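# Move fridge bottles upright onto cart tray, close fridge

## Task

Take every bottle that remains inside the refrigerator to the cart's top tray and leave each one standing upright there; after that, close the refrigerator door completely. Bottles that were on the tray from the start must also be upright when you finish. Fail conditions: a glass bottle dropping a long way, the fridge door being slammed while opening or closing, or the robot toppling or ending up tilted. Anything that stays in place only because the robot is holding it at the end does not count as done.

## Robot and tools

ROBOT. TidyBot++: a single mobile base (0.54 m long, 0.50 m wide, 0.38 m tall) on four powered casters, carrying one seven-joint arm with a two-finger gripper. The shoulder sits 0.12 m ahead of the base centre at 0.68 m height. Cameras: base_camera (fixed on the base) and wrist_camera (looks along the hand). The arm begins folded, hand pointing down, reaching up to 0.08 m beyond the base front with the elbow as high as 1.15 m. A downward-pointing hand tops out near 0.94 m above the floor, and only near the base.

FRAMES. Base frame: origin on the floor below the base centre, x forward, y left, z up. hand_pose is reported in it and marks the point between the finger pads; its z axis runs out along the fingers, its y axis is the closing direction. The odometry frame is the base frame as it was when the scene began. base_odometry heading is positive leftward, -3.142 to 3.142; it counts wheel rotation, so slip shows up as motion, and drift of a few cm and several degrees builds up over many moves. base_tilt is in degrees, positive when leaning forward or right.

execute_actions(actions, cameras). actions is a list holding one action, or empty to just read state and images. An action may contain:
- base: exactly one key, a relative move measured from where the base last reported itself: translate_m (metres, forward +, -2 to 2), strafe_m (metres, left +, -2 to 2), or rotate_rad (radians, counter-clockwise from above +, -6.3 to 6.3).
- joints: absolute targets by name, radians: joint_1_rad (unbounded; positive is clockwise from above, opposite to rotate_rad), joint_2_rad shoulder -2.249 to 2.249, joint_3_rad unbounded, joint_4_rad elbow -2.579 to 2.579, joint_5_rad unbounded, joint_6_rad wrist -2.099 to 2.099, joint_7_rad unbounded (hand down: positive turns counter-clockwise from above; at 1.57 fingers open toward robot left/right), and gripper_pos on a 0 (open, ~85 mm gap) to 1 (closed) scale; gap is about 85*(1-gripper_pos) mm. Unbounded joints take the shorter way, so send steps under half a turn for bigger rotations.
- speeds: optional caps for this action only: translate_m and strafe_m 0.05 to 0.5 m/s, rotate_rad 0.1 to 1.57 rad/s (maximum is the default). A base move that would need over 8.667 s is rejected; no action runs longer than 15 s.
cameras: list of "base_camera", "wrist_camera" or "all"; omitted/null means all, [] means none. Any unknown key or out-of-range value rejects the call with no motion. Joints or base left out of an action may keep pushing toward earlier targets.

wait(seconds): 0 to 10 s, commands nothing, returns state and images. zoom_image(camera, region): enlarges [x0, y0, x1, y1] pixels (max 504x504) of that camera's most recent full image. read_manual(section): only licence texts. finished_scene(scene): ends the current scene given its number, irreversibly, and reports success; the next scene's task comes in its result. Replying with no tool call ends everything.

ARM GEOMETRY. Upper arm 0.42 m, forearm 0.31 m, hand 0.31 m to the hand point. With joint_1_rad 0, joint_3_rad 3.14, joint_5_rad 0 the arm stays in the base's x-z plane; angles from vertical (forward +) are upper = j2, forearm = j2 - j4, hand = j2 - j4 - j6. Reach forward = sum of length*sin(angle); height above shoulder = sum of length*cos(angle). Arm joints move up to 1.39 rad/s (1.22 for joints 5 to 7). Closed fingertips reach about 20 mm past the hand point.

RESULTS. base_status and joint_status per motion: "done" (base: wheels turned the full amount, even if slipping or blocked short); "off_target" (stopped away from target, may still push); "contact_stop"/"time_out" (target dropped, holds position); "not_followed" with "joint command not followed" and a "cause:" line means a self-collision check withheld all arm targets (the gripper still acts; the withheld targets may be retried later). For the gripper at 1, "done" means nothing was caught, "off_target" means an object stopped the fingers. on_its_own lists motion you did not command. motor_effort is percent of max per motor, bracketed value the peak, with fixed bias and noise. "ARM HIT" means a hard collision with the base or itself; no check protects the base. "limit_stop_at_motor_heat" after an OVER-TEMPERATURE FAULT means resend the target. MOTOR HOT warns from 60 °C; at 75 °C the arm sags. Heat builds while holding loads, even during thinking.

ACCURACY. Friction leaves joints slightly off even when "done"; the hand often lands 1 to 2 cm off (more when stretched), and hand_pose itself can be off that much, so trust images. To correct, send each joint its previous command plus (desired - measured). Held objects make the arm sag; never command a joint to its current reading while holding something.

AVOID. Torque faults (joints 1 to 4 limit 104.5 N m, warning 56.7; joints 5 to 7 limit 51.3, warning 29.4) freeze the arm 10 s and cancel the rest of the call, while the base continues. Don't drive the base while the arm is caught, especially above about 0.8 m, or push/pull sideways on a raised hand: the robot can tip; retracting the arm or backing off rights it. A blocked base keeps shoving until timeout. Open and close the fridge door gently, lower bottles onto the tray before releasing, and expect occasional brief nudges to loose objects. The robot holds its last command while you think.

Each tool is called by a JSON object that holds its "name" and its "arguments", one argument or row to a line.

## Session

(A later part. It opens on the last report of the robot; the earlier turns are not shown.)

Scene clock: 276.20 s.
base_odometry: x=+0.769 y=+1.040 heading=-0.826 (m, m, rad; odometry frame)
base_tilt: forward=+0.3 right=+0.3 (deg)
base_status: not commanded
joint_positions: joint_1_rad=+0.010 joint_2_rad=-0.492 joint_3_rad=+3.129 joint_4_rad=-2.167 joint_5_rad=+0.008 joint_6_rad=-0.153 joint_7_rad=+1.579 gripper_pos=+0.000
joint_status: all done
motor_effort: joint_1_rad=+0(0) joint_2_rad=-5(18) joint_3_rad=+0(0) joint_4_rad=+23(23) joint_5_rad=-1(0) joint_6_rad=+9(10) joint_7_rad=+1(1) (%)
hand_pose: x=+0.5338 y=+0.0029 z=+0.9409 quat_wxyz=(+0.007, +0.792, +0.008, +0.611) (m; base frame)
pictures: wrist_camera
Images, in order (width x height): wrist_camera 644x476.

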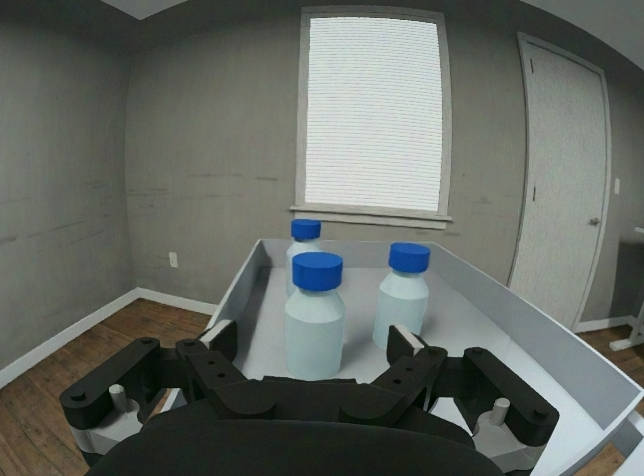

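{"name": "execute_actions", "arguments": {
  "actions": [
    {"base":{"translate_m":-0.12},"joints":{"joint_2_rad":-0.35,"joint_4_rad":-2.3,"joint_6_rad":0.5,"gripper_pos":1}}
  ],
  "cameras": []
}}

{"name": "execute_actions", "arguments": {
  "actions": [
    {"base":{"rotate_rad":2.936},"joints":{"joint_1_rad":-1.3}}
  ],
  "cameras": []
}}

{"name": "execute_actions", "arguments": {
  "actions": [
    {"base":{"strafe_m":1.25},"joints":{"joint_2_rad":0.58,"joint_4_rad":-2.3,"joint_6_rad":1.36}}
  ]
}}

{"name": "execute_actions", "arguments": {
  "actions": [
    {"joints":{"joint_1_rad":-0.2}}
  ]
}}

Scene clock: 286.03 s.
base_odometry: x=+0.688 y=+1.128 heading=-0.826 (m, m, rad; odometry frame)
base_tilt: forward=+0.3 right=+0.3 (deg)
base_status: done
joint_positions: joint_1_rad=+0.010 joint_2_rad=-0.367 joint_3_rad=+3.129 joint_4_rad=-2.286 joint_5_rad=+0.008 joint_6_rad=+0.466 joint_7_rad=+1.579 gripper_pos=+0.999
joint_status: all done
motor_effort: joint_1_rad=+0(0) joint_2_rad=-9(9) joint_3_rad=+0(2) joint_4_rad=+22(23) joint_5_rad=-1(1) joint_6_rad=+9(11) joint_7_rad=+1(1) (%)
hand_pose: x=+0.5725 y=+0.0045 z=+1.0042 quat_wxyz=(+0.005, +0.664, +0.008, +0.748) (m; base frame)
pictures: none
No camera images: the call's "cameras" was empty. Leave "cameras" out to get every camera's image.

Scene clock: 289.23 s.
base_odometry: x=+0.688 y=+1.129 heading=+2.109 (m, m, rad; odometry frame)
base_tilt: forward=+0.3 right=+0.3 (deg)
base_status: done
joint_positions: joint_1_rad=-1.294 joint_2_rad=-0.357 joint_3_rad=+3.131 joint_4_rad=-2.286 joint_5_rad=+0.008 joint_6_rad=+0.466 joint_7_rad=+1.579 gripper_pos=+0.999
joint_status: all done
motor_effort: joint_1_rad=+0(2) joint_2_rad=-9(11) joint_3_rad=+0(3) joint_4_rad=+22(22) joint_5_rad=-1(0) joint_6_rad=+10(10) joint_7_rad=+1(0) (%)
hand_pose: x=+0.2359 y=+0.4417 z=+0.9994 quat_wxyz=(-0.447, +0.526, +0.411, +0.595) (m; base frame)
pictures: none
No camera images: the call's "cameras" was empty. Leave "cameras" out to get every camera's image.

Scene clock: 293.10 s.
base_odometry: x=-0.384 y=+0.486 heading=+2.110 (m, m, rad; odometry frame)
base_tilt: forward=+0.3 right=+0.2 (deg)
base_status: done
joint_positions: joint_1_rad=-1.294 joint_2_rad=+0.569 joint_3_rad=+3.131 joint_4_rad=-2.286 joint_5_rad=+0.008 joint_6_rad=+1.313 joint_7_rad=+1.579 gripper_pos=+0.999
joint_status: all done
motor_effort: joint_1_rad=-1(0) joint_2_rad=-31(34) joint_3_rad=-1(1) joint_4_rad=+11(23) joint_5_rad=+0(1) joint_6_rad=+9(9) joint_7_rad=+0(1) (%)
hand_pose: x=+0.2815 y=+0.6052 z=+0.7440 quat_wxyz=(-0.436, +0.552, +0.426, +0.570) (m; base frame)
pictures: base_camera, wrist_camera
Images, in order (width x height): base_camera 644x364, wrist_camera 644x476.

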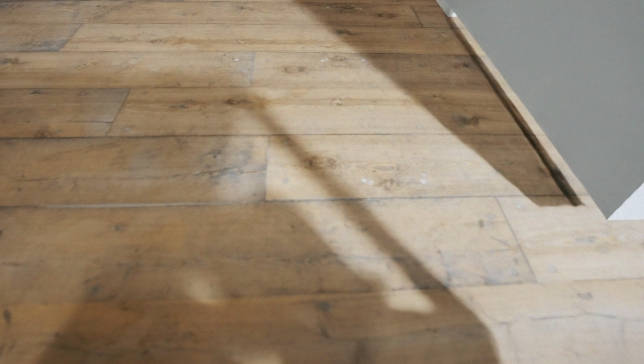

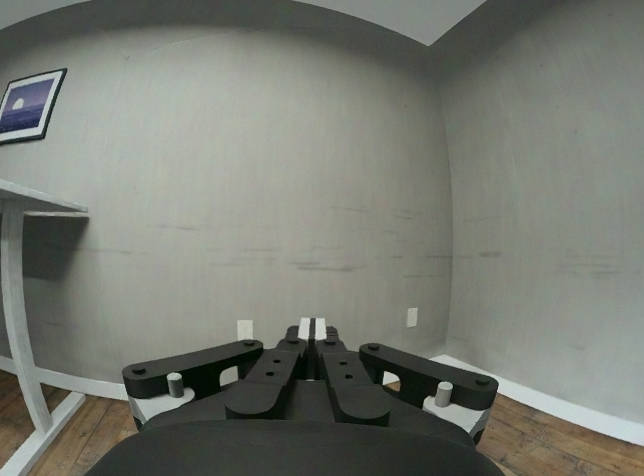

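Scene clock: 295.47 s.
base_odometry: x=-0.384 y=+0.486 heading=+2.110 (m, m, rad; odometry frame)
base_tilt: forward=+0.3 right=+0.3 (deg)
base_status: not commanded
joint_positions: joint_1_rad=-0.206 joint_2_rad=+0.569 joint_3_rad=+3.131 joint_4_rad=-2.286 joint_5_rad=+0.008 joint_6_rad=+1.313 joint_7_rad=+1.579 gripper_pos=+0.999
joint_status: all done
motor_effort: joint_1_rad=+0(2) joint_2_rad=-32(32) joint_3_rad=-1(2) joint_4_rad=+11(11) joint_5_rad=-1(0) joint_6_rad=+10(10) joint_7_rad=+1(1) (%)
hand_pose: x=+0.7305 y=+0.1368 z=+0.7440 quat_wxyz=(-0.078, +0.692, +0.079, +0.713) (m; base frame)
pictures: base_camera, wrist_camera
Images, in order (width x height): base_camera 644x364, wrist_camera 644x476.

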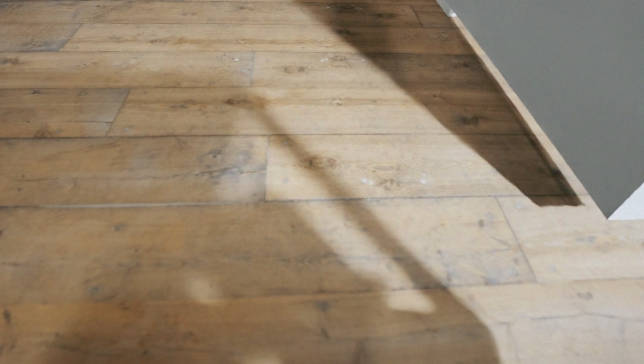

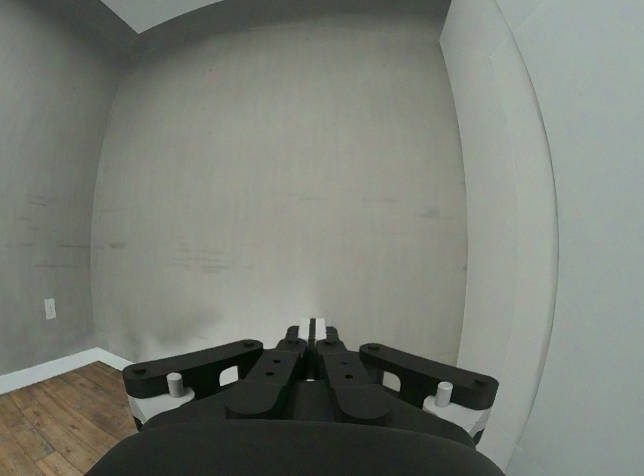

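{"name": "execute_actions", "arguments": {
  "actions": [
    {"base":{"strafe_m":-0.12},"joints":{"joint_1_rad":0.25},"speeds":{"strafe_m":0.12}}
  ],
  "cameras": ["wrist_camera"]
}}

{"name": "execute_actions", "arguments": {
  "actions": [
    {"base":{"strafe_m":-0.27},"speeds":{"strafe_m":0.06}}
  ]
}}

Scene clock: 300.13 s.
base_odometry: x=-0.282 y=+0.547 heading=+2.111 (m, m, rad; odometry frame)
base_tilt: forward=+0.3 right=+0.4 (deg)
base_status: done
joint_positions: joint_1_rad=+0.249 joint_2_rad=+0.569 joint_3_rad=+3.129 joint_4_rad=-2.286 joint_5_rad=+0.008 joint_6_rad=+1.313 joint_7_rad=+1.579 gripper_pos=+0.999
joint_status: all done
motor_effort: joint_1_rad=+0(3) joint_2_rad=-31(32) joint_3_rad=-1(3) joint_4_rad=+11(10) joint_5_rad=+0(1) joint_6_rad=+10(10) joint_7_rad=+1(0) (%)
hand_pose: x=+0.7286 y=-0.1450 z=+0.7441 quat_wxyz=(+0.084, +0.692, -0.079, +0.713) (m; base frame)
pictures: wrist_camera
Images, in order (width x height): wrist_camera 644x476.

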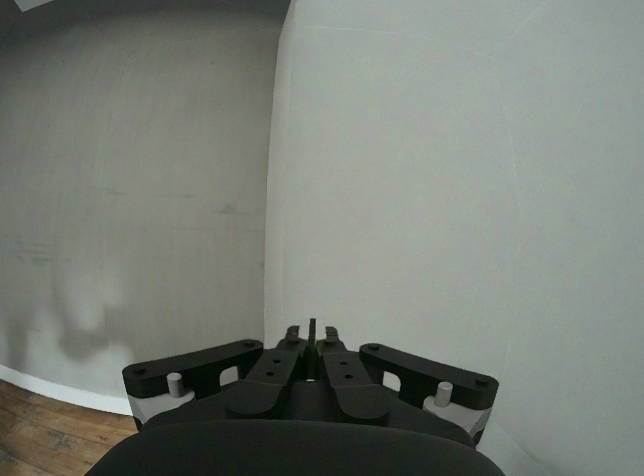

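Scene clock: 305.13 s.
base_odometry: x=-0.050 y=+0.687 heading=+2.112 (m, m, rad; odometry frame)
base_tilt: forward=+0.3 right=+0.3 (deg)
base_status: done
joint_positions: joint_1_rad=+0.246 joint_2_rad=+0.569 joint_3_rad=+3.125 joint_4_rad=-2.288 joint_5_rad=+0.008 joint_6_rad=+1.314 joint_7_rad=+1.578 gripper_pos=+0.999
joint_status: not commanded
motor_effort: joint_1_rad=+0(5) joint_2_rad=-32(32) joint_3_rad=-1(4) joint_4_rad=+10(13) joint_5_rad=-1(5) joint_6_rad=+9(10) joint_7_rad=+1(1) (%)
hand_pose: x=+0.7290 y=-0.1409 z=+0.7436 quat_wxyz=(+0.081, +0.693, -0.078, +0.713) (m; base frame)
pictures: base_camera, wrist_camera
Images, in order (width x height): base_camera 644x364, wrist_camera 644x476.

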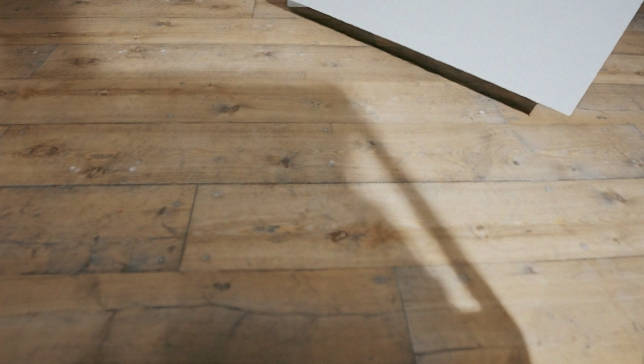

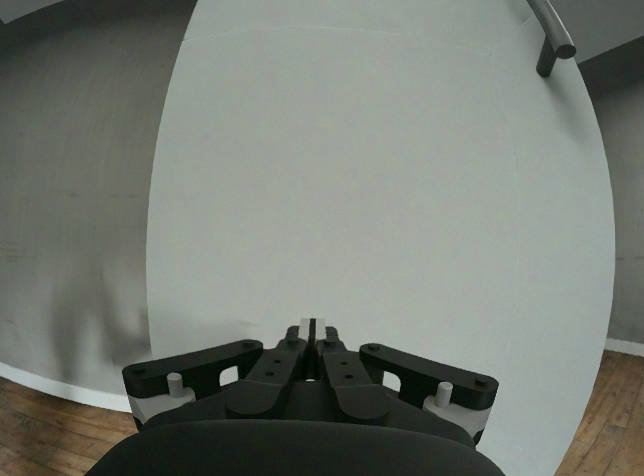

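{"name": "execute_actions", "arguments": {
  "actions": [
    {"base":{"strafe_m":-0.12},"speeds":{"strafe_m":0.06}}
  ]
}}

Scene clock: 310.27 s.
base_odometry: x=+0.053 y=+0.749 heading=+2.114 (m, m, rad; odometry frame)
base_tilt: forward=+0.4 right=+0.3 (deg)
base_status: done
joint_positions: joint_1_rad=+0.249 joint_2_rad=+0.569 joint_3_rad=+3.125 joint_4_rad=-2.288 joint_5_rad=+0.008 joint_6_rad=+1.314 joint_7_rad=+1.578 gripper_pos=+0.999
joint_status: not commanded
motor_effort: joint_1_rad=+0(3) joint_2_rad=-31(32) joint_3_rad=-1(2) joint_4_rad=+10(11) joint_5_rad=+0(2) joint_6_rad=+9(10) joint_7_rad=+1(2) (%)
hand_pose: x=+0.7287 y=-0.1425 z=+0.7437 quat_wxyz=(+0.082, +0.693, -0.079, +0.712) (m; base frame)
pictures: base_camera, wrist_camera
Images, in order (width x height): base_camera 644x364, wrist_camera 644x476.

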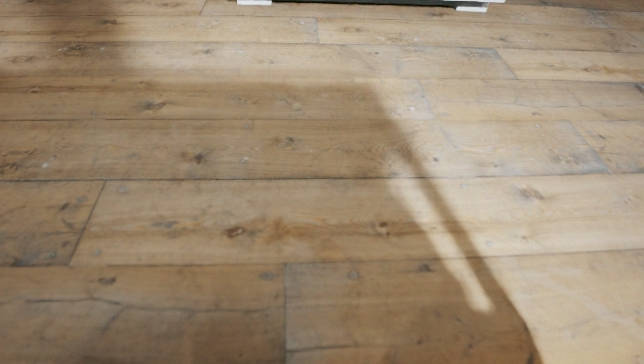

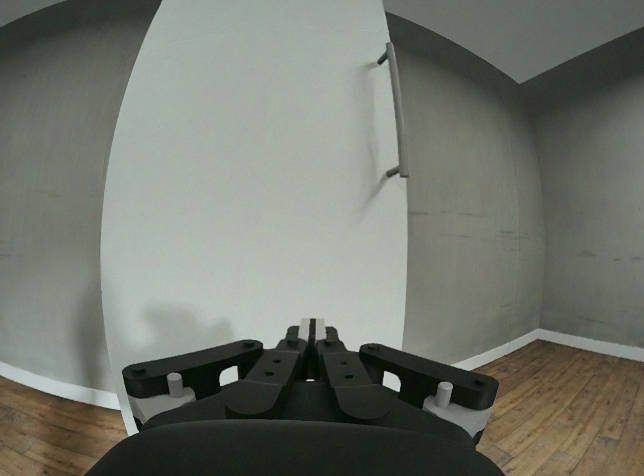

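{"name": "execute_actions", "arguments": {
  "actions": [
    {"base":{"translate_m":0.28},"speeds":{"translate_m":0.15}}
  ]
}}

{"name": "execute_actions", "arguments": {
  "actions": [
    {"base":{"translate_m":0.04},"speeds":{"translate_m":0.05}}
  ]
}}

Scene clock: 315.70 s.
base_odometry: x=-0.092 y=+0.989 heading=+2.113 (m, m, rad; odometry frame)
base_tilt: forward=+0.3 right=+0.4 (deg)
base_status: done
joint_positions: joint_1_rad=+0.249 joint_2_rad=+0.569 joint_3_rad=+3.125 joint_4_rad=-2.289 joint_5_rad=+0.008 joint_6_rad=+1.315 joint_7_rad=+1.578 gripper_pos=+0.999
joint_status: not commanded
motor_effort: joint_1_rad=+0(2) joint_2_rad=-32(34) joint_3_rad=-1(2) joint_4_rad=+11(12) joint_5_rad=+0(0) joint_6_rad=+10(10) joint_7_rad=+1(1) (%)
hand_pose: x=+0.7283 y=-0.1425 z=+0.7433 quat_wxyz=(+0.082, +0.693, -0.079, +0.712) (m; base frame)
pictures: base_camera, wrist_camera
Images, in order (width x height): base_camera 644x364, wrist_camera 644x476.

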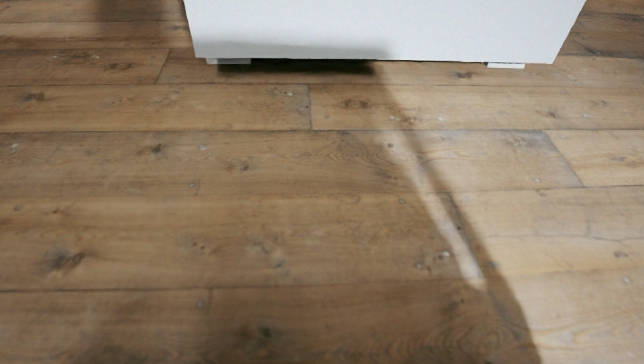

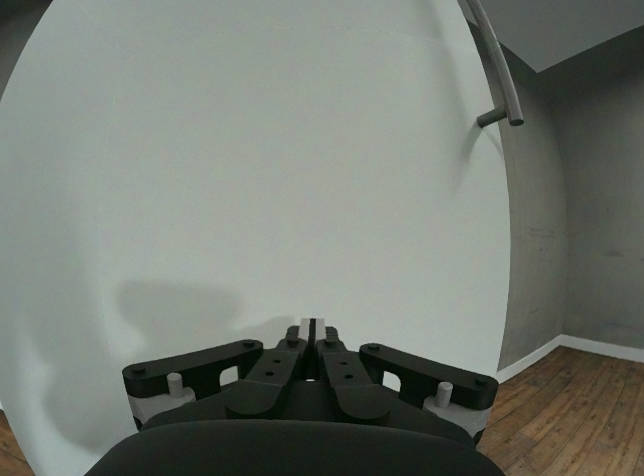

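Scene clock: 317.00 s.
base_odometry: x=-0.112 y=+1.023 heading=+2.112 (m, m, rad; odometry frame)
base_tilt: forward=+0.3 right=+0.4 (deg)
base_status: done
joint_positions: joint_1_rad=+0.249 joint_2_rad=+0.569 joint_3_rad=+3.125 joint_4_rad=-2.289 joint_5_rad=+0.008 joint_6_rad=+1.315 joint_7_rad=+1.578 gripper_pos=+0.999
joint_status: not commanded
motor_effort: joint_1_rad=-1(4) joint_2_rad=-31(34) joint_3_rad=-1(3) joint_4_rad=+10(12) joint_5_rad=-1(1) joint_6_rad=+10(10) joint_7_rad=+1(1) (%)
hand_pose: x=+0.7282 y=-0.1427 z=+0.7432 quat_wxyz=(+0.082, +0.693, -0.079, +0.712) (m; base frame)
pictures: base_camera, wrist_camera
Images, in order (width x height): base_camera 644x364, wrist_camera 644x476.

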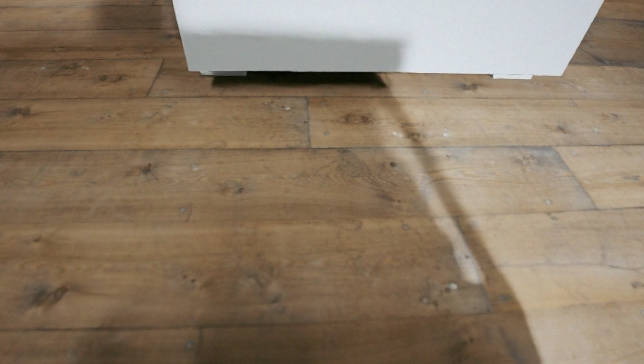

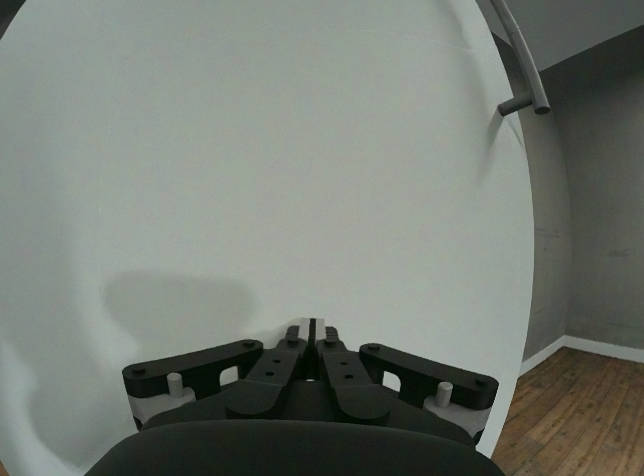

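{"name": "finished_scene", "arguments": {
  "scene": 2
}}

The scene is finished: the task was done.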